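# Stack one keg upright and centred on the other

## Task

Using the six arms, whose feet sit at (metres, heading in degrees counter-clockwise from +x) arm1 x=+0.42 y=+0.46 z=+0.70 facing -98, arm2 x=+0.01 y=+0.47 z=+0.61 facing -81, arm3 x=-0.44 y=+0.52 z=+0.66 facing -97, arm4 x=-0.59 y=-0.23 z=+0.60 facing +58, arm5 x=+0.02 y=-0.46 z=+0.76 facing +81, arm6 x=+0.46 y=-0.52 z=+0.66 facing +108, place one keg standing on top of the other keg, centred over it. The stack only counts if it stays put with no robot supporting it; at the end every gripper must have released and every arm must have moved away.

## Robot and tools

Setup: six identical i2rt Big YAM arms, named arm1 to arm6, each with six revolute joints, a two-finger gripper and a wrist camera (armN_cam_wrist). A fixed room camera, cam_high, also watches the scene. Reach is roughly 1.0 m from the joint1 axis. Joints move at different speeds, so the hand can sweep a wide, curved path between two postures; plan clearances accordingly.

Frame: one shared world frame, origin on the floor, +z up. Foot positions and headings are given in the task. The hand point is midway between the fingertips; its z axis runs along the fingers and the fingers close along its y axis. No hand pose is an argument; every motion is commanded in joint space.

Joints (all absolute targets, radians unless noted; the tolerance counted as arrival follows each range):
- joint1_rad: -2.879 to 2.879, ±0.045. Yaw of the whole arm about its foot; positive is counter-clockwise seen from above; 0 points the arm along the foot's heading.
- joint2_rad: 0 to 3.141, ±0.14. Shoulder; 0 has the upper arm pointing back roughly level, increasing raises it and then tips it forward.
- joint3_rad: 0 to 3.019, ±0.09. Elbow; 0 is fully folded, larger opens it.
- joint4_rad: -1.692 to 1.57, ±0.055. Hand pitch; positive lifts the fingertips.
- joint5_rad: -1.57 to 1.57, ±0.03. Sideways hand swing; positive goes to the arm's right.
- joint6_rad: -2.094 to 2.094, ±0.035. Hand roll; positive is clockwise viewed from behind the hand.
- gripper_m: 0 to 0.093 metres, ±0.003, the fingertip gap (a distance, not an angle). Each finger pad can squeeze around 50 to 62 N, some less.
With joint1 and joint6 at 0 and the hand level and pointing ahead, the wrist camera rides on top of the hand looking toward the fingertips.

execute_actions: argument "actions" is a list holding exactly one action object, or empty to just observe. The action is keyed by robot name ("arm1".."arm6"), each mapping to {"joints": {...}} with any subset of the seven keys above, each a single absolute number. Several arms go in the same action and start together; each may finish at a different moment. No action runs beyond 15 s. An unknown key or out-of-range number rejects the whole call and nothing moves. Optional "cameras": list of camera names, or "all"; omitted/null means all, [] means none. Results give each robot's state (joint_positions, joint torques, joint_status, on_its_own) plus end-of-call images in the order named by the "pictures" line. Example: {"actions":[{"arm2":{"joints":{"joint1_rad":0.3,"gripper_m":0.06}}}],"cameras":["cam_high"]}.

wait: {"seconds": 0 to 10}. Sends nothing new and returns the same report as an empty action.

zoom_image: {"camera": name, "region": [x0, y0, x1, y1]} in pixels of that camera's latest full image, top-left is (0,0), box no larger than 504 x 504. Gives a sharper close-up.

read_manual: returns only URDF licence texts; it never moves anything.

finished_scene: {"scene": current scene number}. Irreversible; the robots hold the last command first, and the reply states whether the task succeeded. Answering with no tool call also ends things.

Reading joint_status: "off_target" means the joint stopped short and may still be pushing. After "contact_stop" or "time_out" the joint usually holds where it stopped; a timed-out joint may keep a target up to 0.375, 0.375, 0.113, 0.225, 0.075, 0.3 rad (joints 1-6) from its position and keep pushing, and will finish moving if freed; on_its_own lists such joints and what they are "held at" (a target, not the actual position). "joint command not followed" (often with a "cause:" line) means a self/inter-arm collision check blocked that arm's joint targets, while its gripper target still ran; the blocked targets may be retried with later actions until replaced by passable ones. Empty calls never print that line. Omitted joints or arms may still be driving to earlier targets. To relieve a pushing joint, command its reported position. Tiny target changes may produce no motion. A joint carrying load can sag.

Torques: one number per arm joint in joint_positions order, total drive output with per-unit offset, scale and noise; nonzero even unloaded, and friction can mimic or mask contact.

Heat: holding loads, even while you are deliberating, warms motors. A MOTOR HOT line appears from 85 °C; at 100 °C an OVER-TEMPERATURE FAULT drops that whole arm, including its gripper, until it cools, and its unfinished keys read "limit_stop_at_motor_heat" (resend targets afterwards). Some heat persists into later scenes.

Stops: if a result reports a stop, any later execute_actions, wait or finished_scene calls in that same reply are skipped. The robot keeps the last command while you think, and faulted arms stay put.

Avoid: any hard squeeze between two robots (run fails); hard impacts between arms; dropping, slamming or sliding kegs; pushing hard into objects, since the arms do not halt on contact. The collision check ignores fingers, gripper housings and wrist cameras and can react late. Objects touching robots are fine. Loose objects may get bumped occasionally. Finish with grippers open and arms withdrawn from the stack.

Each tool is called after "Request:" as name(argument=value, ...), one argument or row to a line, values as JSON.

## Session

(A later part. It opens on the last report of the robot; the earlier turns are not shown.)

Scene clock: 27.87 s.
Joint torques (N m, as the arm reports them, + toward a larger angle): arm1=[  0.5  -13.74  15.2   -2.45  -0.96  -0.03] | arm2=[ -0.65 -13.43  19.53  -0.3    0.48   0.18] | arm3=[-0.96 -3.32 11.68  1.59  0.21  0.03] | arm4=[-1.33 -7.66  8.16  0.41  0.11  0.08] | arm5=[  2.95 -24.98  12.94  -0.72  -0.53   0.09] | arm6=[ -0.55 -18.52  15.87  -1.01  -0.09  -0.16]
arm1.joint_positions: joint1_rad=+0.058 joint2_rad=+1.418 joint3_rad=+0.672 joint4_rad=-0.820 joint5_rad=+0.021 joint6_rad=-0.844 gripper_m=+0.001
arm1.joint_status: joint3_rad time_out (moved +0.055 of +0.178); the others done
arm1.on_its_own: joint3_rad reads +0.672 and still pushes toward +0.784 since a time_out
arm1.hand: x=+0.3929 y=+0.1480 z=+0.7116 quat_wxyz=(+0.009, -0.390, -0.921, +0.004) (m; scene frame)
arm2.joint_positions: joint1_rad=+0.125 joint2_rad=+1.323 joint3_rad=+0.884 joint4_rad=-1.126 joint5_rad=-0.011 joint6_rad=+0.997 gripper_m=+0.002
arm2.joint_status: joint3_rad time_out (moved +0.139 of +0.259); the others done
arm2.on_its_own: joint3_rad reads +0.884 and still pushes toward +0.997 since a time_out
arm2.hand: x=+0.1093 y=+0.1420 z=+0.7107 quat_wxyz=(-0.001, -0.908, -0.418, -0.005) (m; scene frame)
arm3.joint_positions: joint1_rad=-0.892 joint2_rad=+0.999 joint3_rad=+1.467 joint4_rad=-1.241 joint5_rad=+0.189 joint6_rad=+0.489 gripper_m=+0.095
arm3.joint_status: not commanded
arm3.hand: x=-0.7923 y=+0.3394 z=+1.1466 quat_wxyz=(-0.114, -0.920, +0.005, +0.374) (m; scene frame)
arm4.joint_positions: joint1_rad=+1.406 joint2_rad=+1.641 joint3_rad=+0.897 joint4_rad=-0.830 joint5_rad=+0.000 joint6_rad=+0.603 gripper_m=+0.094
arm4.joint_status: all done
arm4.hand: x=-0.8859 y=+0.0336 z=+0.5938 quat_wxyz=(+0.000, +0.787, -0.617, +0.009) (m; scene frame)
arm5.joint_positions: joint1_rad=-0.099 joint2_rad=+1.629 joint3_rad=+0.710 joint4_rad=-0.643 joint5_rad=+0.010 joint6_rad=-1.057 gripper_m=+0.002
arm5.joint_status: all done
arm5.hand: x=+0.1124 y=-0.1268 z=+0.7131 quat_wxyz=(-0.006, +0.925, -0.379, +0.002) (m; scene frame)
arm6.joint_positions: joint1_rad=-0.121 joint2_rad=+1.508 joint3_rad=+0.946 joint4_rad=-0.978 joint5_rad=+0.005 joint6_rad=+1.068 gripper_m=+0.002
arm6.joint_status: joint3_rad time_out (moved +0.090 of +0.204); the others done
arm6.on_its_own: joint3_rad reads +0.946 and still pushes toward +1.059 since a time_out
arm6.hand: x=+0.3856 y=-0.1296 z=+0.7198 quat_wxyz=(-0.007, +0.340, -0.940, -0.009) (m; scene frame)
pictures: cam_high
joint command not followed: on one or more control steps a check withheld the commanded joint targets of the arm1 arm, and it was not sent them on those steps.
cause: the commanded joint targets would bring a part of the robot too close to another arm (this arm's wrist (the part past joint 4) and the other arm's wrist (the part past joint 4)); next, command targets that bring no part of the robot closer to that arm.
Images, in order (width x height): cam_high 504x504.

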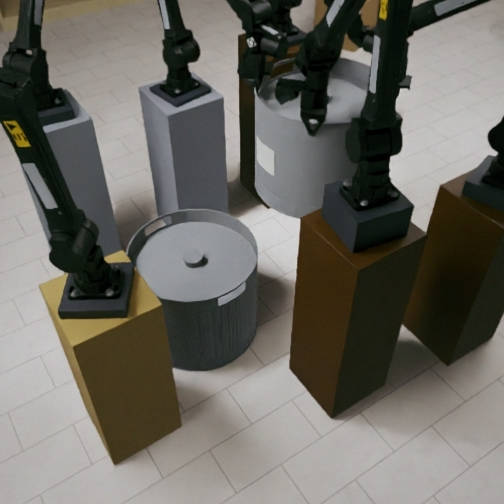

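Request:
execute_actions(
  actions=[
    {"arm1":{"joints":{"joint1_rad":-0.392,"joint2_rad":1.45,"joint3_rad":0.94,"joint4_rad":-0.88,"joint6_rad":-1.292}},"arm2":{"joints":{"joint1_rad":-0.345,"joint2_rad":1.235,"joint3_rad":1.005,"joint6_rad":0.525}},"arm5":{"joints":{"joint1_rad":0.378,"joint2_rad":1.495,"joint3_rad":0.75,"joint4_rad":-0.665,"joint6_rad":-0.574}},"arm6":{"joints":{"joint1_rad":0.243,"joint2_rad":1.555,"joint3_rad":1.215,"joint4_rad":-1.03,"joint6_rad":1.424}}},
  ],
  cameras=[],
)

Scene clock: 32.80 s.
Joint torques (N m, as the arm reports them, + toward a larger angle): arm1=[  1.3  -16.45  15.32  -2.68  -0.96   0.18] | arm2=[ -0.69 -13.8   19.33   0.16   0.01   0.12] | arm3=[-1.01 -3.39 11.69  1.58  0.21  0.03] | arm4=[-1.43 -7.71  8.19  0.42  0.11  0.09] | arm5=[  2.39 -22.7   12.63  -0.41  -0.73   0.03] | arm6=[ -1.11 -20.71  15.92  -0.96   0.41  -0.05]
arm1.joint_positions: joint1_rad=-0.399 joint2_rad=+1.542 joint3_rad=+0.818 joint4_rad=-0.828 joint5_rad=+0.021 joint6_rad=-1.299 gripper_m=+0.001
arm1.joint_status: joint3_rad time_out (moved +0.146 of +0.268); the others done
arm1.on_its_own: joint3_rad reads +0.818 and still pushes toward +0.930 since a time_out
arm1.hand: x=+0.2297 y=+0.1434 z=+0.7134 quat_wxyz=(+0.011, -0.390, -0.921, +0.006) (m; scene frame)
arm2.joint_positions: joint1_rad=-0.349 joint2_rad=+1.321 joint3_rad=+0.895 joint4_rad=-1.139 joint5_rad=-0.001 joint6_rad=+0.519 gripper_m=+0.002
arm2.joint_status: joint3_rad time_out (moved +0.011 of +0.121); the others done
arm2.on_its_own: joint3_rad reads +0.895 and still pushes toward +1.005 since a time_out
arm2.hand: x=-0.0533 y=+0.1320 z=+0.7153 quat_wxyz=(+0.000, -0.907, -0.420, +0.001) (m; scene frame)
arm3.joint_positions: joint1_rad=-0.892 joint2_rad=+0.999 joint3_rad=+1.467 joint4_rad=-1.241 joint5_rad=+0.189 joint6_rad=+0.489 gripper_m=+0.095
arm3.joint_status: not commanded
arm3.hand: x=-0.7923 y=+0.3394 z=+1.1466 quat_wxyz=(-0.114, -0.920, +0.005, +0.374) (m; scene frame)
arm4.joint_positions: joint1_rad=+1.406 joint2_rad=+1.641 joint3_rad=+0.897 joint4_rad=-0.830 joint5_rad=+0.000 joint6_rad=+0.603 gripper_m=+0.094
arm4.joint_status: not commanded
arm4.hand: x=-0.8859 y=+0.0336 z=+0.5938 quat_wxyz=(+0.000, +0.787, -0.617, +0.009) (m; scene frame)
arm5.joint_positions: joint1_rad=+0.388 joint2_rad=+1.595 joint3_rad=+0.682 joint4_rad=-0.651 joint5_rad=+0.016 joint6_rad=-0.564 gripper_m=+0.002
arm5.joint_status: all done
arm5.hand: x=-0.0507 y=-0.1335 z=+0.7177 quat_wxyz=(-0.008, +0.924, -0.382, +0.002) (m; scene frame)
arm6.joint_positions: joint1_rad=+0.247 joint2_rad=+1.626 joint3_rad=+1.094 joint4_rad=-0.998 joint5_rad=-0.006 joint6_rad=+1.428 gripper_m=+0.002
arm6.joint_status: joint3_rad time_out (moved +0.147 of +0.269); the others done
arm6.on_its_own: joint3_rad reads +1.094 and still pushes toward +1.206 since a time_out
arm6.hand: x=+0.2210 y=-0.1384 z=+0.7203 quat_wxyz=(+0.005, +0.343, -0.939, -0.013) (m; scene frame)
pictures: none
joint command not followed: on one or more control steps a check withheld the commanded joint targets of the arm1 arm, and it was not sent them on those steps.
cause: the commanded joint targets would bring a part of the robot too close to another arm (this arm's wrist (the part past joint 4) and the other arm's wrist (the part past joint 4)); next, command targets that bring no part of the robot closer to that arm.
joint command not followed: on one or more control steps a check withheld the commanded joint targets of the arm6 arm, and it was not sent them on those steps.
cause: the commanded joint targets would bring a part of the robot too close to another arm (this arm's wrist (the part past joint 4) and the other arm's wrist (the part past joint 4)); next, command targets that bring no part of the robot closer to that arm.
No camera images: the call's "cameras" was empty. Leave "cameras" out to get every camera's image.

Request:
execute_actions(
  actions=[
    {"arm1":{"joints":{"joint1_rad":-0.68,"joint2_rad":1.668,"joint3_rad":1.27,"joint4_rad":-0.96,"joint6_rad":-1.58}},"arm2":{"joints":{"joint1_rad":-0.735,"joint2_rad":1.4,"joint3_rad":1.19,"joint4_rad":-1.152,"joint6_rad":0.135}},"arm5":{"joints":{"joint1_rad":0.8,"joint2_rad":1.605,"joint3_rad":0.92,"joint4_rad":-0.712,"joint6_rad":-0.15}},"arm6":{"joints":{"joint1_rad":0.508,"joint2_rad":1.76,"joint3_rad":1.535,"joint4_rad":-1.125,"joint6_rad":1.69}}},
  ],
  cameras=["cam_high"],
)

Scene clock: 36.07 s.
Joint torques (N m, as the arm reports them, + toward a larger angle): arm1=[  2.11 -22.84  15.76  -1.52  -0.47   0.28] | arm2=[ -0.66 -16.55  19.61  -0.52  -0.02   0.12] | arm3=[-0.99 -3.34 11.67  1.6   0.21  0.03] | arm4=[-1.52 -7.68  8.17  0.41  0.11  0.09] | arm5=[  2.4  -23.46  15.21  -1.07  -0.14   0.18] | arm6=[ -1.13 -26.98  16.27  -1.13  -0.16  -0.17]
arm1.joint_positions: joint1_rad=-0.694 joint2_rad=+1.788 joint3_rad=+1.151 joint4_rad=-0.933 joint5_rad=+0.008 joint6_rad=-1.596 gripper_m=+0.004
arm1.joint_status: joint3_rad time_out (moved +0.333 of +0.452); the others done
arm1.on_its_own: joint3_rad reads +1.151 and still pushes toward +1.263 since a time_out
arm1.hand: x=+0.0683 y=+0.1379 z=+0.7135 quat_wxyz=(+0.004, -0.390, -0.921, -0.003) (m; scene frame)
arm2.joint_positions: joint1_rad=-0.738 joint2_rad=+1.488 joint3_rad=+1.065 joint4_rad=-1.121 joint5_rad=-0.001 joint6_rad=+0.130 gripper_m=+0.002
arm2.joint_status: joint3_rad time_out (moved +0.170 of +0.295); the others done
arm2.on_its_own: joint3_rad reads +1.065 and still pushes toward +1.178 since a time_out
arm2.hand: x=-0.2143 y=+0.1225 z=+0.7159 quat_wxyz=(-0.005, -0.907, -0.420, +0.011) (m; scene frame)
arm3.joint_positions: joint1_rad=-0.892 joint2_rad=+0.999 joint3_rad=+1.467 joint4_rad=-1.241 joint5_rad=+0.189 joint6_rad=+0.489 gripper_m=+0.095
arm3.joint_status: not commanded
arm3.hand: x=-0.7923 y=+0.3394 z=+1.1466 quat_wxyz=(-0.114, -0.920, +0.005, +0.374) (m; scene frame)
arm4.joint_positions: joint1_rad=+1.406 joint2_rad=+1.641 joint3_rad=+0.897 joint4_rad=-0.830 joint5_rad=+0.000 joint6_rad=+0.603 gripper_m=+0.094
arm4.joint_status: not commanded
arm4.hand: x=-0.8859 y=+0.0336 z=+0.5938 quat_wxyz=(+0.000, +0.787, -0.617, +0.009) (m; scene frame)
arm5.joint_positions: joint1_rad=+0.800 joint2_rad=+1.688 joint3_rad=+0.829 joint4_rad=-0.678 joint5_rad=+0.003 joint6_rad=-0.160 gripper_m=+0.002
arm5.joint_status: joint3_rad time_out (moved +0.147 of +0.238); the others done
arm5.on_its_own: joint3_rad reads +0.829 and still pushes toward +0.920 since a time_out
arm5.hand: x=-0.2109 y=-0.1443 z=+0.7225 quat_wxyz=(-0.011, +0.925, -0.379, -0.015) (m; scene frame)
arm6.joint_positions: joint1_rad=+0.516 joint2_rad=+1.844 joint3_rad=+1.412 joint4_rad=-1.100 joint5_rad=+0.007 joint6_rad=+1.703 gripper_m=+0.002
arm6.joint_status: joint3_rad time_out (moved +0.318 of +0.441); the others done
arm6.on_its_own: joint3_rad reads +1.412 and still pushes toward +1.524 since a time_out
arm6.hand: x=+0.0587 y=-0.1489 z=+0.7250 quat_wxyz=(+0.004, +0.341, -0.940, -0.013) (m; scene frame)
pictures: cam_high
joint command not followed: on one or more control steps a check withheld the commanded joint targets of the arm2 arm, and it was not sent them on those steps.
cause: the commanded joint targets would bring a part of the robot too close to another arm (this arm's wrist (the part past joint 4) and the other arm's wrist (the part past joint 4)); next, command targets that bring no part of the robot closer to that arm.
joint command not followed: on one or more control steps a check withheld the commanded joint targets of the arm5 arm, and it was not sent them on those steps.
cause: the commanded joint targets would bring a part of the robot too close to another arm (this arm's wrist (the part past joint 4) and the other arm's wrist (the part past joint 4)); next, command targets that bring no part of the robot closer to that arm.
Images, in order (width x height): cam_high 504x504.

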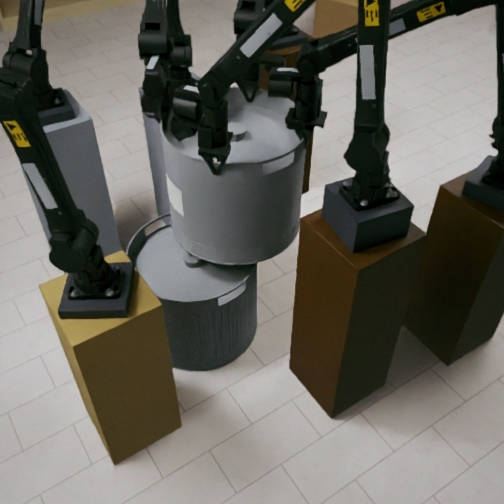

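Request:
execute_actions(
  actions=[
    {"arm1":{"joints":{"joint1_rad":-0.855,"joint2_rad":1.92,"joint3_rad":1.735,"joint4_rad":-1.13,"joint6_rad":-1.76}},"arm2":{"joints":{"joint1_rad":-0.985,"joint2_rad":1.644,"joint3_rad":1.528,"joint4_rad":-1.22,"joint6_rad":-0.118}},"arm5":{"joints":{"joint1_rad":1.075,"joint2_rad":1.79,"joint3_rad":1.26,"joint4_rad":-0.832,"joint6_rad":0.12}},"arm6":{"joints":{"joint1_rad":0.687,"joint2_rad":2.055,"joint3_rad":2.04,"joint4_rad":-1.32,"joint6_rad":1.87}}},
  ],
  cameras=["cam_high","arm1_cam_wrist","arm2_cam_wrist","arm5_cam_wrist","arm6_cam_wrist"],
)

Scene clock: 39.70 s.
Joint torques (N m, as the arm reports them, + toward a larger angle): arm1=[  2.05 -30.95  16.62  -2.44  -0.39   0.16] | arm2=[ -0.64 -24.22  19.83  -0.55  -0.12   0.07] | arm3=[-0.96 -3.36 11.68  1.59  0.21  0.03] | arm4=[-1.41 -7.62  8.22  0.41  0.12  0.09] | arm5=[  1.51 -34.53  15.09  -0.76  -0.33  -0.04] | arm6=[ -1.09 -33.01  16.8   -1.53   0.03  -0.24]
arm1.joint_positions: joint1_rad=-0.868 joint2_rad=+2.081 joint3_rad=+1.612 joint4_rad=-1.084 joint5_rad=+0.006 joint6_rad=-1.764 gripper_m=+0.002
arm1.joint_status: joint2_rad time_out (moved +0.293 of +0.132); joint3_rad time_out (moved +0.461 of +0.584); the others done
arm1.on_its_own: joint2_rad reads +2.081 and still pushes toward +1.920 since a time_out; joint3_rad reads +1.612 and still pushes toward +1.724 since a time_out
arm1.hand: x=-0.0948 y=+0.1308 z=+0.7098 quat_wxyz=(+0.007, -0.392, -0.920, +0.004) (m; scene frame)
arm2.joint_positions: joint1_rad=-0.991 joint2_rad=+1.777 joint3_rad=+1.412 joint4_rad=-1.190 joint5_rad=+0.000 joint6_rad=-0.118 gripper_m=+0.002
arm2.joint_status: joint3_rad time_out (moved +0.347 of +0.463); the others done
arm2.on_its_own: joint3_rad reads +1.412 and still pushes toward +1.525 since a time_out
arm2.hand: x=-0.3775 y=+0.1129 z=+0.7101 quat_wxyz=(+0.000, -0.908, -0.418, +0.007) (m; scene frame)
arm3.joint_positions: joint1_rad=-0.892 joint2_rad=+0.999 joint3_rad=+1.467 joint4_rad=-1.241 joint5_rad=+0.189 joint6_rad=+0.489 gripper_m=+0.095
arm3.joint_status: not commanded
arm3.hand: x=-0.7923 y=+0.3394 z=+1.1466 quat_wxyz=(-0.114, -0.920, +0.005, +0.374) (m; scene frame)
arm4.joint_positions: joint1_rad=+1.406 joint2_rad=+1.641 joint3_rad=+0.897 joint4_rad=-0.830 joint5_rad=+0.000 joint6_rad=+0.603 gripper_m=+0.094
arm4.joint_status: not commanded
arm4.hand: x=-0.8859 y=+0.0336 z=+0.5938 quat_wxyz=(+0.000, +0.787, -0.617, +0.009) (m; scene frame)
arm5.joint_positions: joint1_rad=+1.084 joint2_rad=+1.929 joint3_rad=+1.178 joint4_rad=-0.805 joint5_rad=+0.009 joint6_rad=+0.129 gripper_m=+0.002
arm5.joint_status: all done
arm5.hand: x=-0.3769 y=-0.1542 z=+0.7143 quat_wxyz=(-0.008, +0.925, -0.381, -0.008) (m; scene frame)
arm6.joint_positions: joint1_rad=+0.696 joint2_rad=+2.167 joint3_rad=+1.916 joint4_rad=-1.286 joint5_rad=+0.003 joint6_rad=+1.888 gripper_m=+0.002
arm6.joint_status: joint3_rad time_out (moved +0.504 of +0.628); the others done
arm6.on_its_own: joint3_rad reads +1.916 and still pushes toward +2.029 since a time_out
arm6.hand: x=-0.1057 y=-0.1615 z=+0.7180 quat_wxyz=(+0.007, +0.338, -0.941, -0.008) (m; scene frame)
pictures: arm1_cam_wrist, arm2_cam_wrist, arm5_cam_wrist, arm6_cam_wrist, cam_high
Images, in order (width x height): arm1_cam_wrist 504x504, arm2_cam_wrist 504x504, arm5_cam_wrist 504x504, arm6_cam_wrist 504x504, cam_high 504x504.

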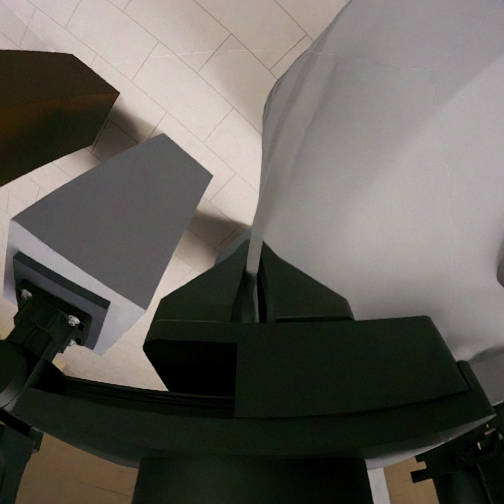

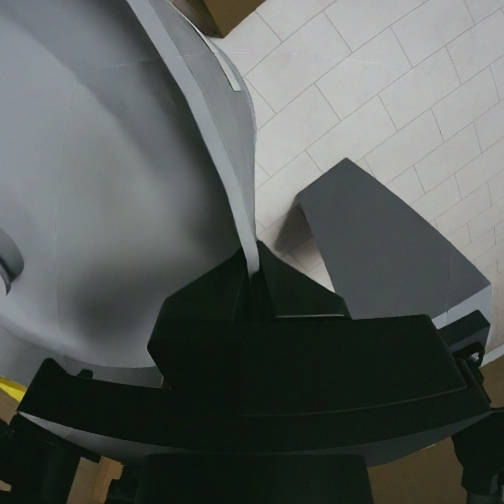

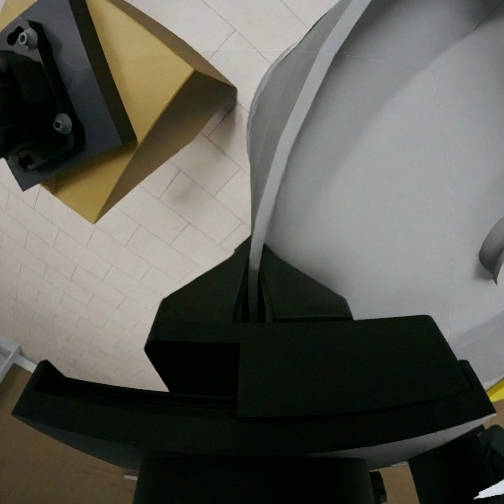

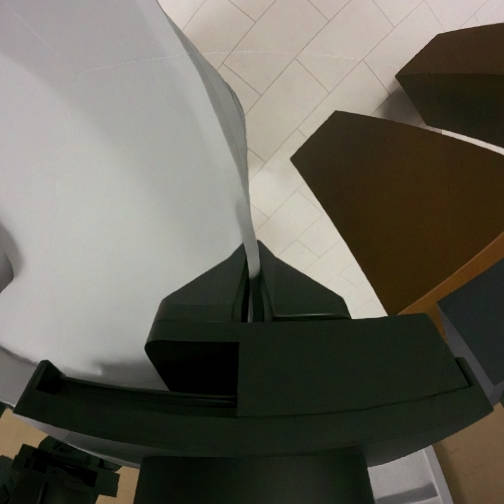

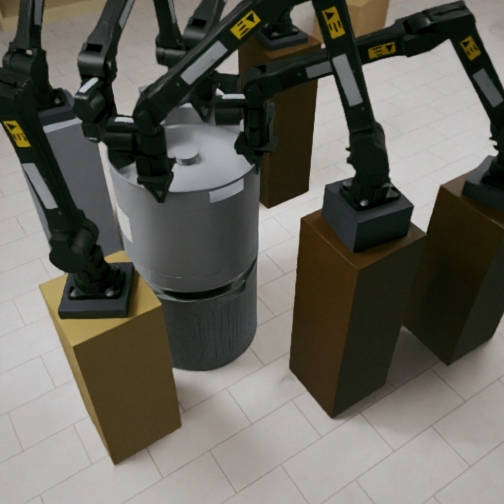

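Aligned. Lower.

Request:
execute_actions(
  actions=[
    {"arm1":{"joints":{"joint2_rad":1.975,"joint3_rad":1.65,"joint4_rad":-1.04}},"arm2":{"joints":{"joint2_rad":1.69,"joint3_rad":1.43,"joint4_rad":-1.13}},"arm5":{"joints":{"joint2_rad":1.86,"joint3_rad":1.2,"joint4_rad":-0.745}},"arm6":{"joints":{"joint2_rad":2.09,"joint3_rad":1.93,"joint4_rad":-1.22}}},
  ],
  cameras=["cam_high","arm1_cam_wrist","arm2_cam_wrist","arm5_cam_wrist","arm6_cam_wrist"],
)

Scene clock: 41.67 s.
Joint torques (N m, as the arm reports them, + toward a larger angle): arm1=[  1.65 -28.33  13.59  -0.94  -0.27   0.13] | arm2=[ -0.29 -22.13  16.57  -0.06   0.06  -0.02] | arm3=[-0.98 -3.36 11.69  1.59  0.21  0.03] | arm4=[-1.41 -7.67  8.19  0.44  0.11  0.08] | arm5=[  2.58 -32.84  10.85  -0.25  -0.69  -0.06] | arm6=[ -1.07 -32.81  11.9    0.37  -0.32  -0.17]
arm1.joint_positions: joint1_rad=-0.867 joint2_rad=+2.103 joint3_rad=+1.573 joint4_rad=-1.024 joint5_rad=+0.003 joint6_rad=-1.762 gripper_m=+0.002
arm1.joint_status: all done
arm1.hand: x=-0.0902 y=+0.1325 z=+0.6842 quat_wxyz=(+0.006, -0.393, -0.920, +0.005) (m; scene frame)
arm2.joint_positions: joint1_rad=-0.989 joint2_rad=+1.796 joint3_rad=+1.351 joint4_rad=-1.115 joint5_rad=-0.003 joint6_rad=-0.113 gripper_m=+0.002
arm2.joint_status: all done
arm2.hand: x=-0.3719 y=+0.1167 z=+0.6792 quat_wxyz=(-0.001, -0.909, -0.416, +0.005) (m; scene frame)
arm3.joint_positions: joint1_rad=-0.892 joint2_rad=+0.999 joint3_rad=+1.467 joint4_rad=-1.241 joint5_rad=+0.189 joint6_rad=+0.489 gripper_m=+0.095
arm3.joint_status: not commanded
arm3.hand: x=-0.7923 y=+0.3394 z=+1.1466 quat_wxyz=(-0.114, -0.920, +0.005, +0.374) (m; scene frame)
arm4.joint_positions: joint1_rad=+1.406 joint2_rad=+1.641 joint3_rad=+0.897 joint4_rad=-0.830 joint5_rad=+0.000 joint6_rad=+0.603 gripper_m=+0.094
arm4.joint_status: not commanded
arm4.hand: x=-0.8859 y=+0.0336 z=+0.5938 quat_wxyz=(+0.000, +0.787, -0.617, +0.009) (m; scene frame)
arm5.joint_positions: joint1_rad=+1.076 joint2_rad=+1.986 joint3_rad=+1.160 joint4_rad=-0.732 joint5_rad=+0.016 joint6_rad=+0.124 gripper_m=+0.002
arm5.joint_status: all done
arm5.hand: x=-0.3718 y=-0.1514 z=+0.6821 quat_wxyz=(-0.010, +0.924, -0.382, -0.006) (m; scene frame)
arm6.joint_positions: joint1_rad=+0.691 joint2_rad=+2.187 joint3_rad=+1.878 joint4_rad=-1.226 joint5_rad=+0.010 joint6_rad=+1.887 gripper_m=+0.002
arm6.joint_status: all done
arm6.hand: x=-0.1025 y=-0.1579 z=+0.6907 quat_wxyz=(+0.005, +0.336, -0.942, -0.011) (m; scene frame)
pictures: arm1_cam_wrist, arm2_cam_wrist, arm5_cam_wrist, arm6_cam_wrist, cam_high
Images, in order (width x height): arm1_cam_wrist 504x504, arm2_cam_wrist 504x504, arm5_cam_wrist 504x504, arm6_cam_wrist 504x504, cam_high 504x504.

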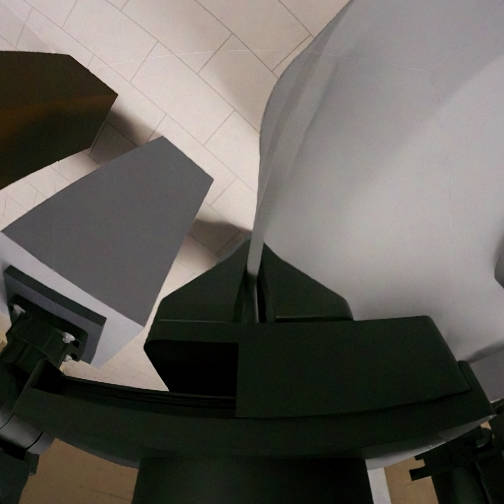

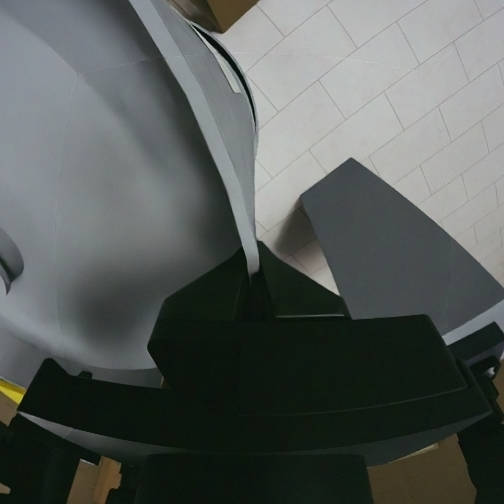

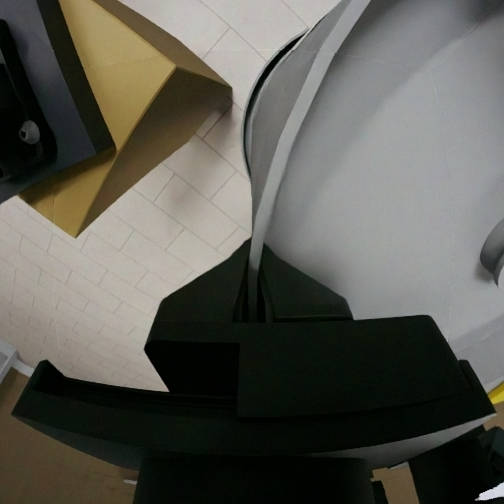

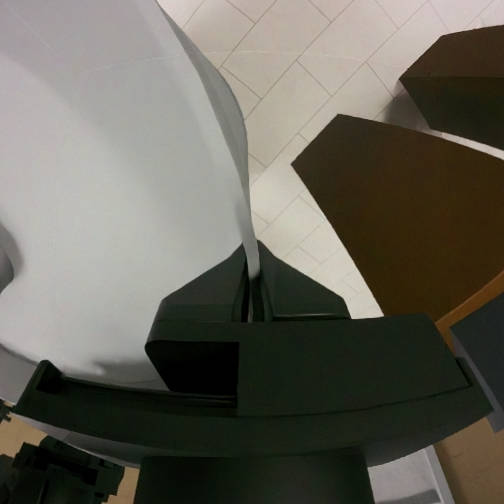

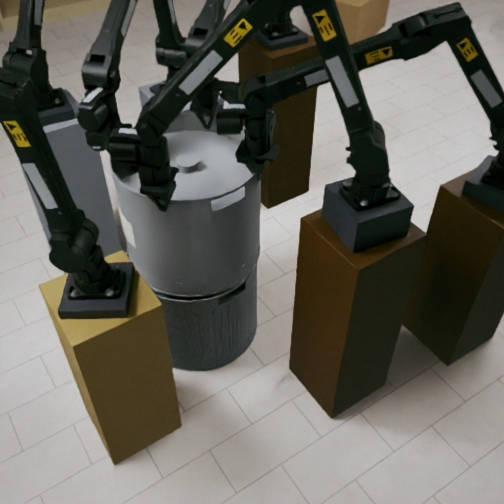

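Request:
execute_actions(
  actions=[
    {"arm1":{"joints":{"joint1_rad":-0.875,"joint3_rad":1.68,"joint4_rad":-0.99}},"arm2":{"joints":{"joint1_rad":-1.005,"joint2_rad":1.66,"joint3_rad":1.49,"joint4_rad":-1.09}},"arm5":{"joints":{"joint1_rad":1.11,"joint2_rad":1.82,"joint3_rad":1.27,"joint4_rad":-0.72}},"arm6":{"joints":{"joint1_rad":0.71,"joint3_rad":1.96,"joint4_rad":-1.2}}},
  ],
  cameras=["cam_high","arm1_cam_wrist","arm2_cam_wrist","arm5_cam_wrist","arm6_cam_wrist"],
)

Scene clock: 44.47 s.
Joint torques (N m, as the arm reports them, + toward a larger angle): arm1=[  0.52 -28.61  15.91   0.34  -0.2    0.16] | arm2=[ -2.15 -24.36  19.54   0.55   0.01   0.02] | arm3=[-0.94 -3.37 11.66  1.6   0.21  0.03] | arm4=[-1.39 -7.79  8.19  0.42  0.12  0.09] | arm5=[  4.26 -37.74  17.41   0.65  -0.75   0.  ] | arm6=[  0.54 -33.89  14.22   0.28  -0.36  -0.13]
arm1.joint_positions: joint1_rad=-0.869 joint2_rad=+2.103 joint3_rad=+1.573 joint4_rad=-1.000 joint5_rad=+0.001 joint6_rad=-1.766 gripper_m=+0.001
arm1.joint_status: joint3_rad time_out (moved +0.000 of +0.107); the others done
arm1.on_its_own: joint3_rad reads +1.573 and still pushes toward +1.680 since a time_out
arm1.hand: x=-0.0956 y=+0.1302 z=+0.6844 quat_wxyz=(+0.012, -0.392, -0.920, +0.015) (m; scene frame)
arm2.joint_positions: joint1_rad=-0.991 joint2_rad=+1.796 joint3_rad=+1.351 joint4_rad=-1.090 joint5_rad=-0.003 joint6_rad=-0.114 gripper_m=+0.002
arm2.joint_status: joint3_rad time_out (moved +0.000 of +0.139); the others done
arm2.on_its_own: joint3_rad reads +1.351 and still pushes toward +1.464 since a time_out
arm2.hand: x=-0.3768 y=+0.1131 z=+0.6793 quat_wxyz=(-0.004, -0.909, -0.416, +0.016) (m; scene frame)
arm3.joint_positions: joint1_rad=-0.892 joint2_rad=+0.999 joint3_rad=+1.467 joint4_rad=-1.241 joint5_rad=+0.189 joint6_rad=+0.489 gripper_m=+0.095
arm3.joint_status: not commanded
arm3.hand: x=-0.7923 y=+0.3394 z=+1.1466 quat_wxyz=(-0.114, -0.920, +0.005, +0.374) (m; scene frame)
arm4.joint_positions: joint1_rad=+1.406 joint2_rad=+1.641 joint3_rad=+0.897 joint4_rad=-0.830 joint5_rad=+0.000 joint6_rad=+0.603 gripper_m=+0.094
arm4.joint_status: not commanded
arm4.hand: x=-0.8859 y=+0.0336 z=+0.5938 quat_wxyz=(+0.000, +0.787, -0.617, +0.009) (m; scene frame)
arm5.joint_positions: joint1_rad=+1.088 joint2_rad=+1.986 joint3_rad=+1.160 joint4_rad=-0.726 joint5_rad=+0.019 joint6_rad=+0.127 gripper_m=+0.002
arm5.joint_status: joint2_rad time_out (moved +0.000 of -0.166); joint3_rad time_out (moved +0.000 of +0.110); the others done
arm5.on_its_own: joint2_rad reads +1.986 and still pushes toward +1.820 since a time_out; joint3_rad reads +1.160 and still pushes toward +1.270 since a time_out
arm5.hand: x=-0.3764 y=-0.1546 z=+0.6821 quat_wxyz=(-0.013, +0.926, -0.378, -0.009) (m; scene frame)
arm6.joint_positions: joint1_rad=+0.697 joint2_rad=+2.187 joint3_rad=+1.878 joint4_rad=-1.218 joint5_rad=+0.011 joint6_rad=+1.887 gripper_m=+0.002
arm6.joint_status: all done
arm6.hand: x=-0.1063 y=-0.1601 z=+0.6908 quat_wxyz=(+0.007, +0.339, -0.941, -0.015) (m; scene frame)
pictures: arm1_cam_wrist, arm2_cam_wrist, arm5_cam_wrist, arm6_cam_wrist, cam_high
Images, in order (width x height): arm1_cam_wrist 504x504, arm2_cam_wrist 504x504, arm5_cam_wrist 504x504, arm6_cam_wrist 504x504, cam_high 504x504.

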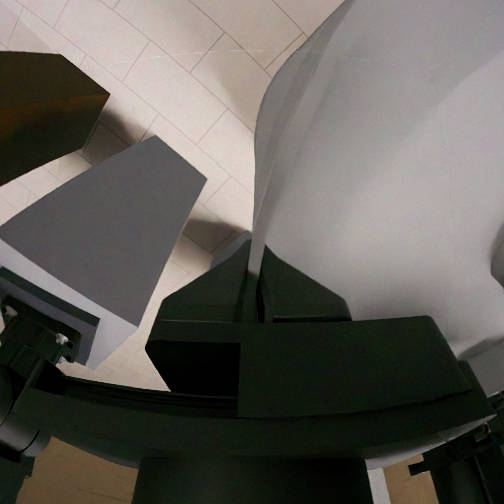

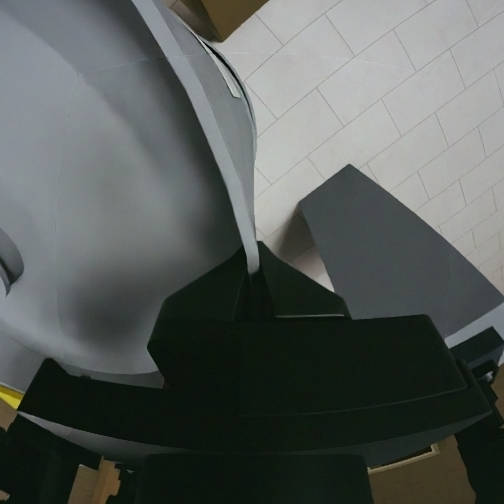

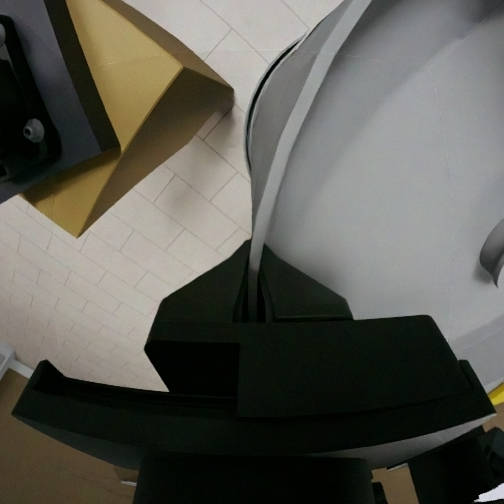

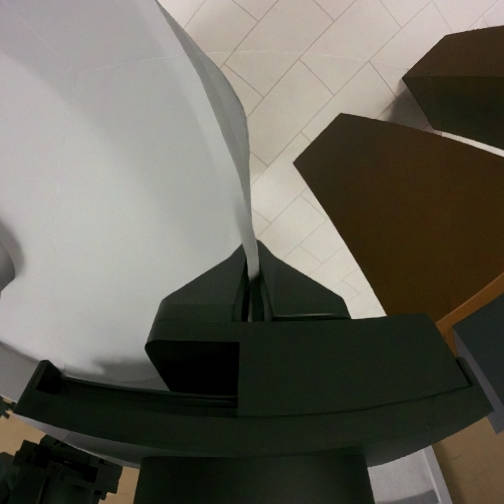

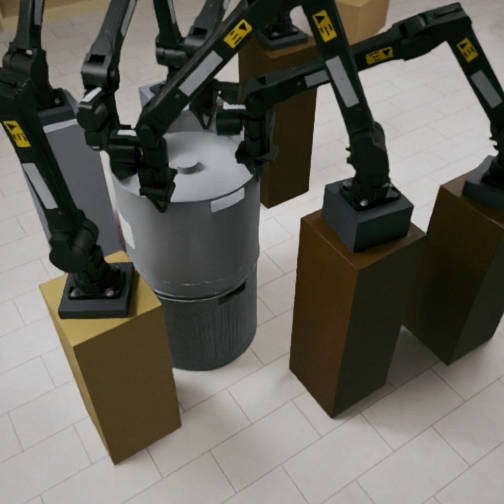

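One more wrist nudge, then set down.

Request:
execute_actions(
  actions=[
    {"arm1":{"joints":{"joint1_rad":-0.885,"joint4_rad":-0.96}},"arm2":{"joints":{"joint1_rad":-1.015,"joint4_rad":-1.06}},"arm5":{"joints":{"joint1_rad":1.125,"joint4_rad":-0.695}},"arm6":{"joints":{"joint1_rad":0.72,"joint4_rad":-1.175}}},
  ],
  cameras=[],
)

Request:
execute_actions(
  actions=[
    {"arm1":{"joints":{"joint2_rad":2.1,"joint3_rad":1.585}},"arm2":{"joints":{"joint2_rad":1.78,"joint3_rad":1.37}},"arm5":{"joints":{"joint2_rad":1.97,"joint3_rad":1.18}},"arm6":{"joints":{"joint2_rad":2.19,"joint3_rad":1.89}}},
  ],
  cameras=["cam_high","arm1_cam_wrist","arm2_cam_wrist","arm5_cam_wrist","arm6_cam_wrist"],
)

Scene clock: 45.83 s.
Joint torques (N m, as the arm reports them, + toward a larger angle): arm1=[ -0.31 -28.86  15.95   1.39  -0.12   0.19] | arm2=[ -2.76 -24.5   19.57   1.24   0.1    0.02] | arm3=[-0.99 -3.34 11.67  1.6   0.21  0.03] | arm4=[-1.4  -7.7   8.21  0.48  0.11  0.09] | arm5=[  4.73 -37.46  17.41   1.18  -0.93  -0.09] | arm6=[  1.41 -32.74  14.47   0.85  -0.4   -0.18]
arm1.joint_positions: joint1_rad=-0.871 joint2_rad=+2.103 joint3_rad=+1.573 joint4_rad=-0.992 joint5_rad=-0.001 joint6_rad=-1.766 gripper_m=+0.001
arm1.joint_status: all done
arm1.on_its_own: joint3_rad reads +1.573 and still pushes toward +1.680 since a time_out
arm1.hand: x=-0.0978 y=+0.1295 z=+0.6845 quat_wxyz=(+0.014, -0.392, -0.920, +0.019) (m; scene frame)
arm2.joint_positions: joint1_rad=-0.994 joint2_rad=+1.796 joint3_rad=+1.351 joint4_rad=-1.081 joint5_rad=-0.005 joint6_rad=-0.115 gripper_m=+0.002
arm2.joint_status: all done
arm2.on_its_own: joint3_rad reads +1.351 and still pushes toward +1.464 since a time_out
arm2.hand: x=-0.3792 y=+0.1126 z=+0.6794 quat_wxyz=(-0.006, -0.910, -0.415, +0.020) (m; scene frame)
arm3.joint_positions: joint1_rad=-0.892 joint2_rad=+0.999 joint3_rad=+1.467 joint4_rad=-1.241 joint5_rad=+0.189 joint6_rad=+0.489 gripper_m=+0.095
arm3.joint_status: not commanded
arm3.hand: x=-0.7923 y=+0.3394 z=+1.1466 quat_wxyz=(-0.114, -0.920, +0.005, +0.374) (m; scene frame)
arm4.joint_positions: joint1_rad=+1.406 joint2_rad=+1.641 joint3_rad=+0.897 joint4_rad=-0.830 joint5_rad=+0.000 joint6_rad=+0.603 gripper_m=+0.094
arm4.joint_status: not commanded
arm4.hand: x=-0.8859 y=+0.0336 z=+0.5938 quat_wxyz=(+0.000, +0.787, -0.617, +0.009) (m; scene frame)
arm5.joint_positions: joint1_rad=+1.093 joint2_rad=+1.986 joint3_rad=+1.160 joint4_rad=-0.718 joint5_rad=+0.021 joint6_rad=+0.132 gripper_m=+0.002
arm5.joint_status: all done
arm5.on_its_own: joint2_rad reads +1.986 and still pushes toward +1.820 since a time_out; joint3_rad reads +1.160 and still pushes toward +1.270 since a time_out
arm5.hand: x=-0.3792 y=-0.1550 z=+0.6822 quat_wxyz=(-0.015, +0.925, -0.378, -0.012) (m; scene frame)
arm6.joint_positions: joint1_rad=+0.700 joint2_rad=+2.187 joint3_rad=+1.878 joint4_rad=-1.211 joint5_rad=+0.011 joint6_rad=+1.890 gripper_m=+0.002
arm6.joint_status: all done
arm6.hand: x=-0.1088 y=-0.1610 z=+0.6909 quat_wxyz=(+0.009, +0.339, -0.941, -0.017) (m; scene frame)
pictures: none
No camera images: the call's "cameras" was empty. Leave "cameras" out to get every camera's image.

Scene clock: 46.57 s.
Joint torques (N m, as the arm reports them, + toward a larger angle): arm1=[ -0.28 -19.32   9.12   0.97  -0.12   0.21] | arm2=[ -2.67 -15.58  12.1    0.84   0.16   0.02] | arm3=[-0.98 -3.32 11.68  1.59  0.21  0.03] | arm4=[-1.37 -7.54  8.19  0.43  0.11  0.07] | arm5=[  4.55 -23.75   9.19   0.96  -0.99  -0.06] | arm6=[  1.8  -24.64   8.95   0.91  -0.39  -0.27]
arm1.joint_positions: joint1_rad=-0.871 joint2_rad=+2.103 joint3_rad=+1.566 joint4_rad=-0.981 joint5_rad=-0.001 joint6_rad=-1.766 gripper_m=+0.001
arm1.joint_status: all done
arm1.hand: x=-0.0973 y=+0.1299 z=+0.6818 quat_wxyz=(+0.014, -0.392, -0.920, +0.020) (m; scene frame)
arm2.joint_positions: joint1_rad=-0.994 joint2_rad=+1.798 joint3_rad=+1.343 joint4_rad=-1.069 joint5_rad=-0.006 joint6_rad=-0.115 gripper_m=+0.002
arm2.joint_status: all done
arm2.hand: x=-0.3792 y=+0.1129 z=+0.6759 quat_wxyz=(-0.007, -0.910, -0.415, +0.021) (m; scene frame)
arm3.joint_positions: joint1_rad=-0.892 joint2_rad=+0.999 joint3_rad=+1.467 joint4_rad=-1.241 joint5_rad=+0.189 joint6_rad=+0.489 gripper_m=+0.095
arm3.joint_status: not commanded
arm3.hand: x=-0.7923 y=+0.3394 z=+1.1466 quat_wxyz=(-0.114, -0.920, +0.005, +0.374) (m; scene frame)
arm4.joint_positions: joint1_rad=+1.406 joint2_rad=+1.641 joint3_rad=+0.897 joint4_rad=-0.830 joint5_rad=+0.000 joint6_rad=+0.603 gripper_m=+0.094
arm4.joint_status: not commanded
arm4.hand: x=-0.8859 y=+0.0336 z=+0.5938 quat_wxyz=(+0.000, +0.787, -0.617, +0.009) (m; scene frame)
arm5.joint_positions: joint1_rad=+1.096 joint2_rad=+1.994 joint3_rad=+1.158 joint4_rad=-0.715 joint5_rad=+0.022 joint6_rad=+0.134 gripper_m=+0.002
arm5.joint_status: all done
arm5.hand: x=-0.3785 y=-0.1573 z=+0.6780 quat_wxyz=(-0.014, +0.926, -0.378, -0.009) (m; scene frame)
arm6.joint_positions: joint1_rad=+0.702 joint2_rad=+2.191 joint3_rad=+1.875 joint4_rad=-1.208 joint5_rad=+0.011 joint6_rad=+1.891 gripper_m=+0.002
arm6.joint_status: all done
arm6.hand: x=-0.1090 y=-0.1625 z=+0.6874 quat_wxyz=(+0.008, +0.340, -0.940, -0.016) (m; scene frame)
pictures: arm1_cam_wrist, arm2_cam_wrist, arm5_cam_wrist, arm6_cam_wrist, cam_high
Images, in order (width x height): arm1_cam_wrist 504x504, arm2_cam_wrist 504x504, arm5_cam_wrist 504x504, arm6_cam_wrist 504x504, cam_high 504x504.

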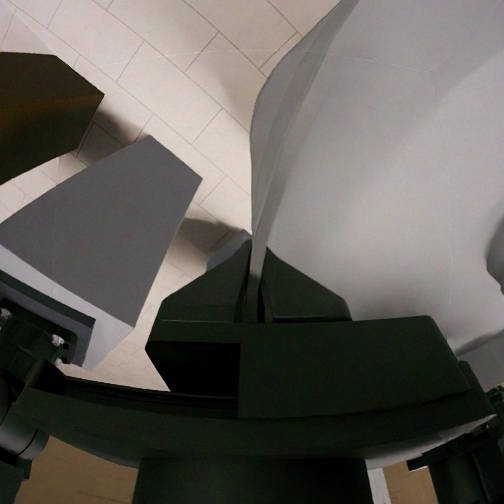

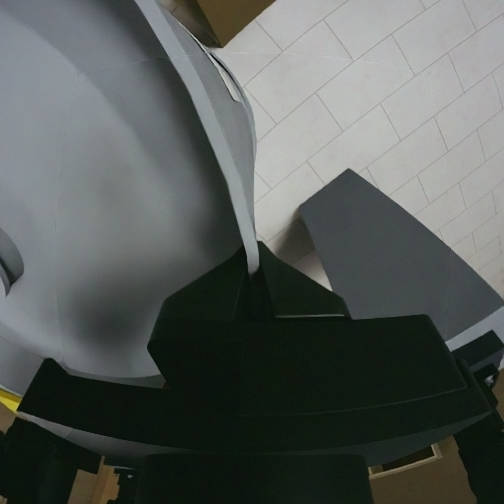

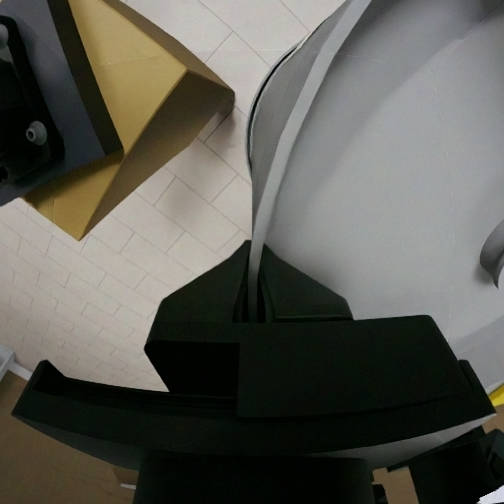

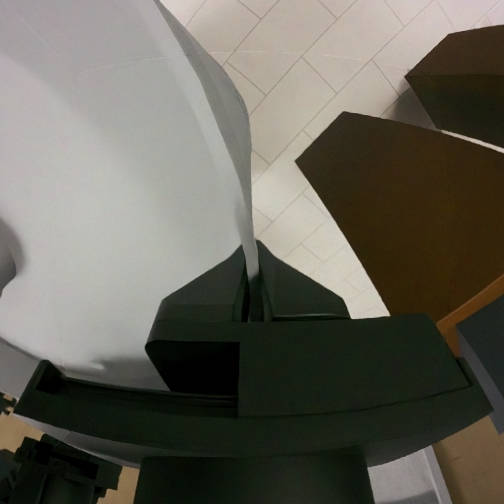

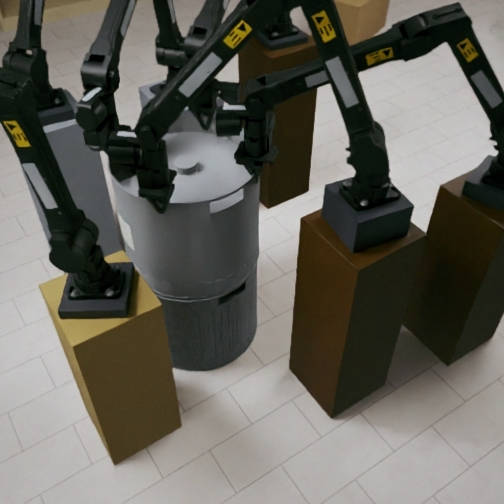

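Request:
execute_actions(
  actions=[
    {"arm1":{"joints":{"gripper_m":0.07,"joint1_rad":-0.871}},"arm2":{"joints":{"gripper_m":0.07,"joint1_rad":-0.994}},"arm5":{"joints":{"gripper_m":0.07,"joint1_rad":1.09}},"arm6":{"joints":{"gripper_m":0.07,"joint1_rad":0.7}}},
  ],
  cameras=[],
)

Request:
execute_actions(
  actions=[
    {"arm1":{"joints":{"joint2_rad":1.72,"joint4_rad":-1.25}},"arm2":{"joints":{"joint2_rad":1.38,"joint4_rad":-1.3}},"arm5":{"joints":{"joint2_rad":1.58,"joint4_rad":-1.03}},"arm6":{"joints":{"joint2_rad":1.84,"joint4_rad":-1.45}}},
  ],
  cameras=["cam_high"],
)

Scene clock: 49.17 s.
Joint torques (N m, as the arm reports them, + toward a larger angle): arm1=[  0.65 -19.01   9.18   0.67  -0.12   0.18] | arm2=[ -1.04 -15.18  12.17   0.78  -0.01   0.02] | arm3=[-0.91 -3.33 11.68  1.58  0.21  0.03] | arm4=[-1.28 -7.67  8.12  0.41  0.1   0.08] | arm5=[  1.61 -22.61   9.44   0.7   -0.18  -0.09] | arm6=[ -0.78 -23.82   8.85   0.32   0.06  -0.1 ]
arm1.joint_positions: joint1_rad=-0.871 joint2_rad=+2.103 joint3_rad=+1.566 joint4_rad=-0.975 joint5_rad=-0.001 joint6_rad=-1.766 gripper_m=+0.070
arm1.joint_status: all done
arm1.hand: x=-0.0986 y=+0.1289 z=+0.6821 quat_wxyz=(+0.016, -0.392, -0.919, +0.023) (m; scene frame)
arm2.joint_positions: joint1_rad=-0.994 joint2_rad=+1.793 joint3_rad=+1.344 joint4_rad=-1.067 joint5_rad=-0.002 joint6_rad=-0.115 gripper_m=+0.070
arm2.joint_status: all done
arm2.hand: x=-0.3804 y=+0.1127 z=+0.6789 quat_wxyz=(-0.007, -0.910, -0.415, +0.026) (m; scene frame)
arm3.joint_positions: joint1_rad=-0.892 joint2_rad=+0.999 joint3_rad=+1.467 joint4_rad=-1.241 joint5_rad=+0.189 joint6_rad=+0.489 gripper_m=+0.095
arm3.joint_status: not commanded
arm3.hand: x=-0.7923 y=+0.3394 z=+1.1466 quat_wxyz=(-0.114, -0.920, +0.005, +0.374) (m; scene frame)
arm4.joint_positions: joint1_rad=+1.406 joint2_rad=+1.641 joint3_rad=+0.897 joint4_rad=-0.830 joint5_rad=+0.000 joint6_rad=+0.603 gripper_m=+0.094
arm4.joint_status: not commanded
arm4.hand: x=-0.8859 y=+0.0336 z=+0.5938 quat_wxyz=(+0.000, +0.787, -0.617, +0.009) (m; scene frame)
arm5.joint_positions: joint1_rad=+1.097 joint2_rad=+1.980 joint3_rad=+1.158 joint4_rad=-0.708 joint5_rad=+0.004 joint6_rad=+0.134 gripper_m=+0.070
arm5.joint_status: all done
arm5.hand: x=-0.3845 y=-0.1575 z=+0.6850 quat_wxyz=(-0.008, +0.926, -0.377, -0.022) (m; scene frame)
arm6.joint_positions: joint1_rad=+0.702 joint2_rad=+2.191 joint3_rad=+1.875 joint4_rad=-1.192 joint5_rad=+0.002 joint6_rad=+1.881 gripper_m=+0.070
arm6.joint_status: all done
arm6.hand: x=-0.1134 y=-0.1617 z=+0.6876 quat_wxyz=(+0.017, +0.344, -0.938, -0.019) (m; scene frame)
pictures: none
No camera images: the call's "cameras" was empty. Leave "cameras" out to get every camera's image.

Scene clock: 50.57 s.
Joint torques (N m, as the arm reports them, + toward a larger angle): arm1=[  0.67 -14.56  10.15  -0.46  -0.1    0.2 ] | arm2=[-0.97 -7.39 13.29  0.47 -0.01  0.03] | arm3=[-0.96 -3.38 11.67  1.58  0.21  0.03] | arm4=[-1.46 -7.66  8.18  0.41  0.11  0.08] | arm5=[  1.79 -15.59  12.09   0.02  -0.15  -0.14] | arm6=[ -0.03 -19.64   9.36  -0.44   0.09  -0.14]
arm1.joint_positions: joint1_rad=-0.871 joint2_rad=+1.708 joint3_rad=+1.573 joint4_rad=-1.236 joint5_rad=-0.001 joint6_rad=-1.766 gripper_m=+0.070
arm1.joint_status: all done
arm1.hand: x=-0.0594 y=+0.1535 z=+0.9048 quat_wxyz=(+0.056, -0.390, -0.915, +0.081) (m; scene frame)
arm2.joint_positions: joint1_rad=-0.994 joint2_rad=+1.357 joint3_rad=+1.349 joint4_rad=-1.286 joint5_rad=-0.002 joint6_rad=-0.115 gripper_m=+0.070
arm2.joint_status: all done
arm2.hand: x=-0.3269 y=+0.1603 z=+0.8803 quat_wxyz=(-0.041, -0.901, -0.411, +0.130) (m; scene frame)
arm3.joint_positions: joint1_rad=-0.892 joint2_rad=+0.999 joint3_rad=+1.467 joint4_rad=-1.241 joint5_rad=+0.189 joint6_rad=+0.489 gripper_m=+0.095
arm3.joint_status: not commanded
arm3.hand: x=-0.7923 y=+0.3394 z=+1.1466 quat_wxyz=(-0.114, -0.920, +0.005, +0.374) (m; scene frame)
arm4.joint_positions: joint1_rad=+1.406 joint2_rad=+1.641 joint3_rad=+0.897 joint4_rad=-0.830 joint5_rad=+0.000 joint6_rad=+0.603 gripper_m=+0.094
arm4.joint_status: not commanded
arm4.hand: x=-0.8859 y=+0.0336 z=+0.5938 quat_wxyz=(+0.000, +0.787, -0.617, +0.009) (m; scene frame)
arm5.joint_positions: joint1_rad=+1.097 joint2_rad=+1.562 joint3_rad=+1.158 joint4_rad=-1.017 joint5_rad=+0.004 joint6_rad=+0.134 gripper_m=+0.070
arm5.joint_status: all done
arm5.hand: x=-0.3594 y=-0.1765 z=+0.8758 quat_wxyz=(-0.022, +0.923, -0.376, -0.074) (m; scene frame)
arm6.joint_positions: joint1_rad=+0.702 joint2_rad=+1.831 joint3_rad=+1.875 joint4_rad=-1.437 joint5_rad=+0.001 joint6_rad=+1.880 gripper_m=+0.070
arm6.joint_status: all done
arm6.hand: x=-0.0593 y=-0.1943 z=+0.9071 quat_wxyz=(+0.052, +0.343, -0.936, -0.064) (m; scene frame)
pictures: cam_high
Images, in order (width x height): cam_high 504x504.

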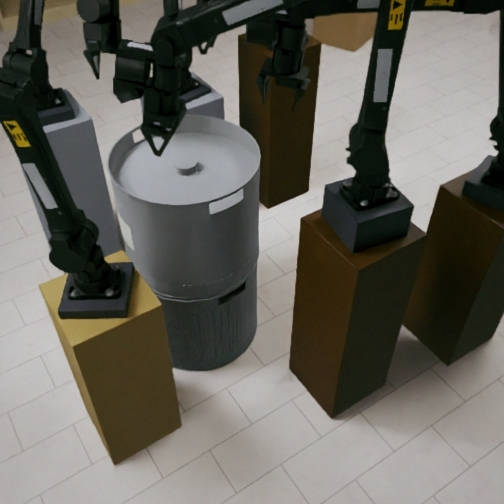

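Request:
finished_scene(
  scene=2,
)

The scene is finished: the task was done.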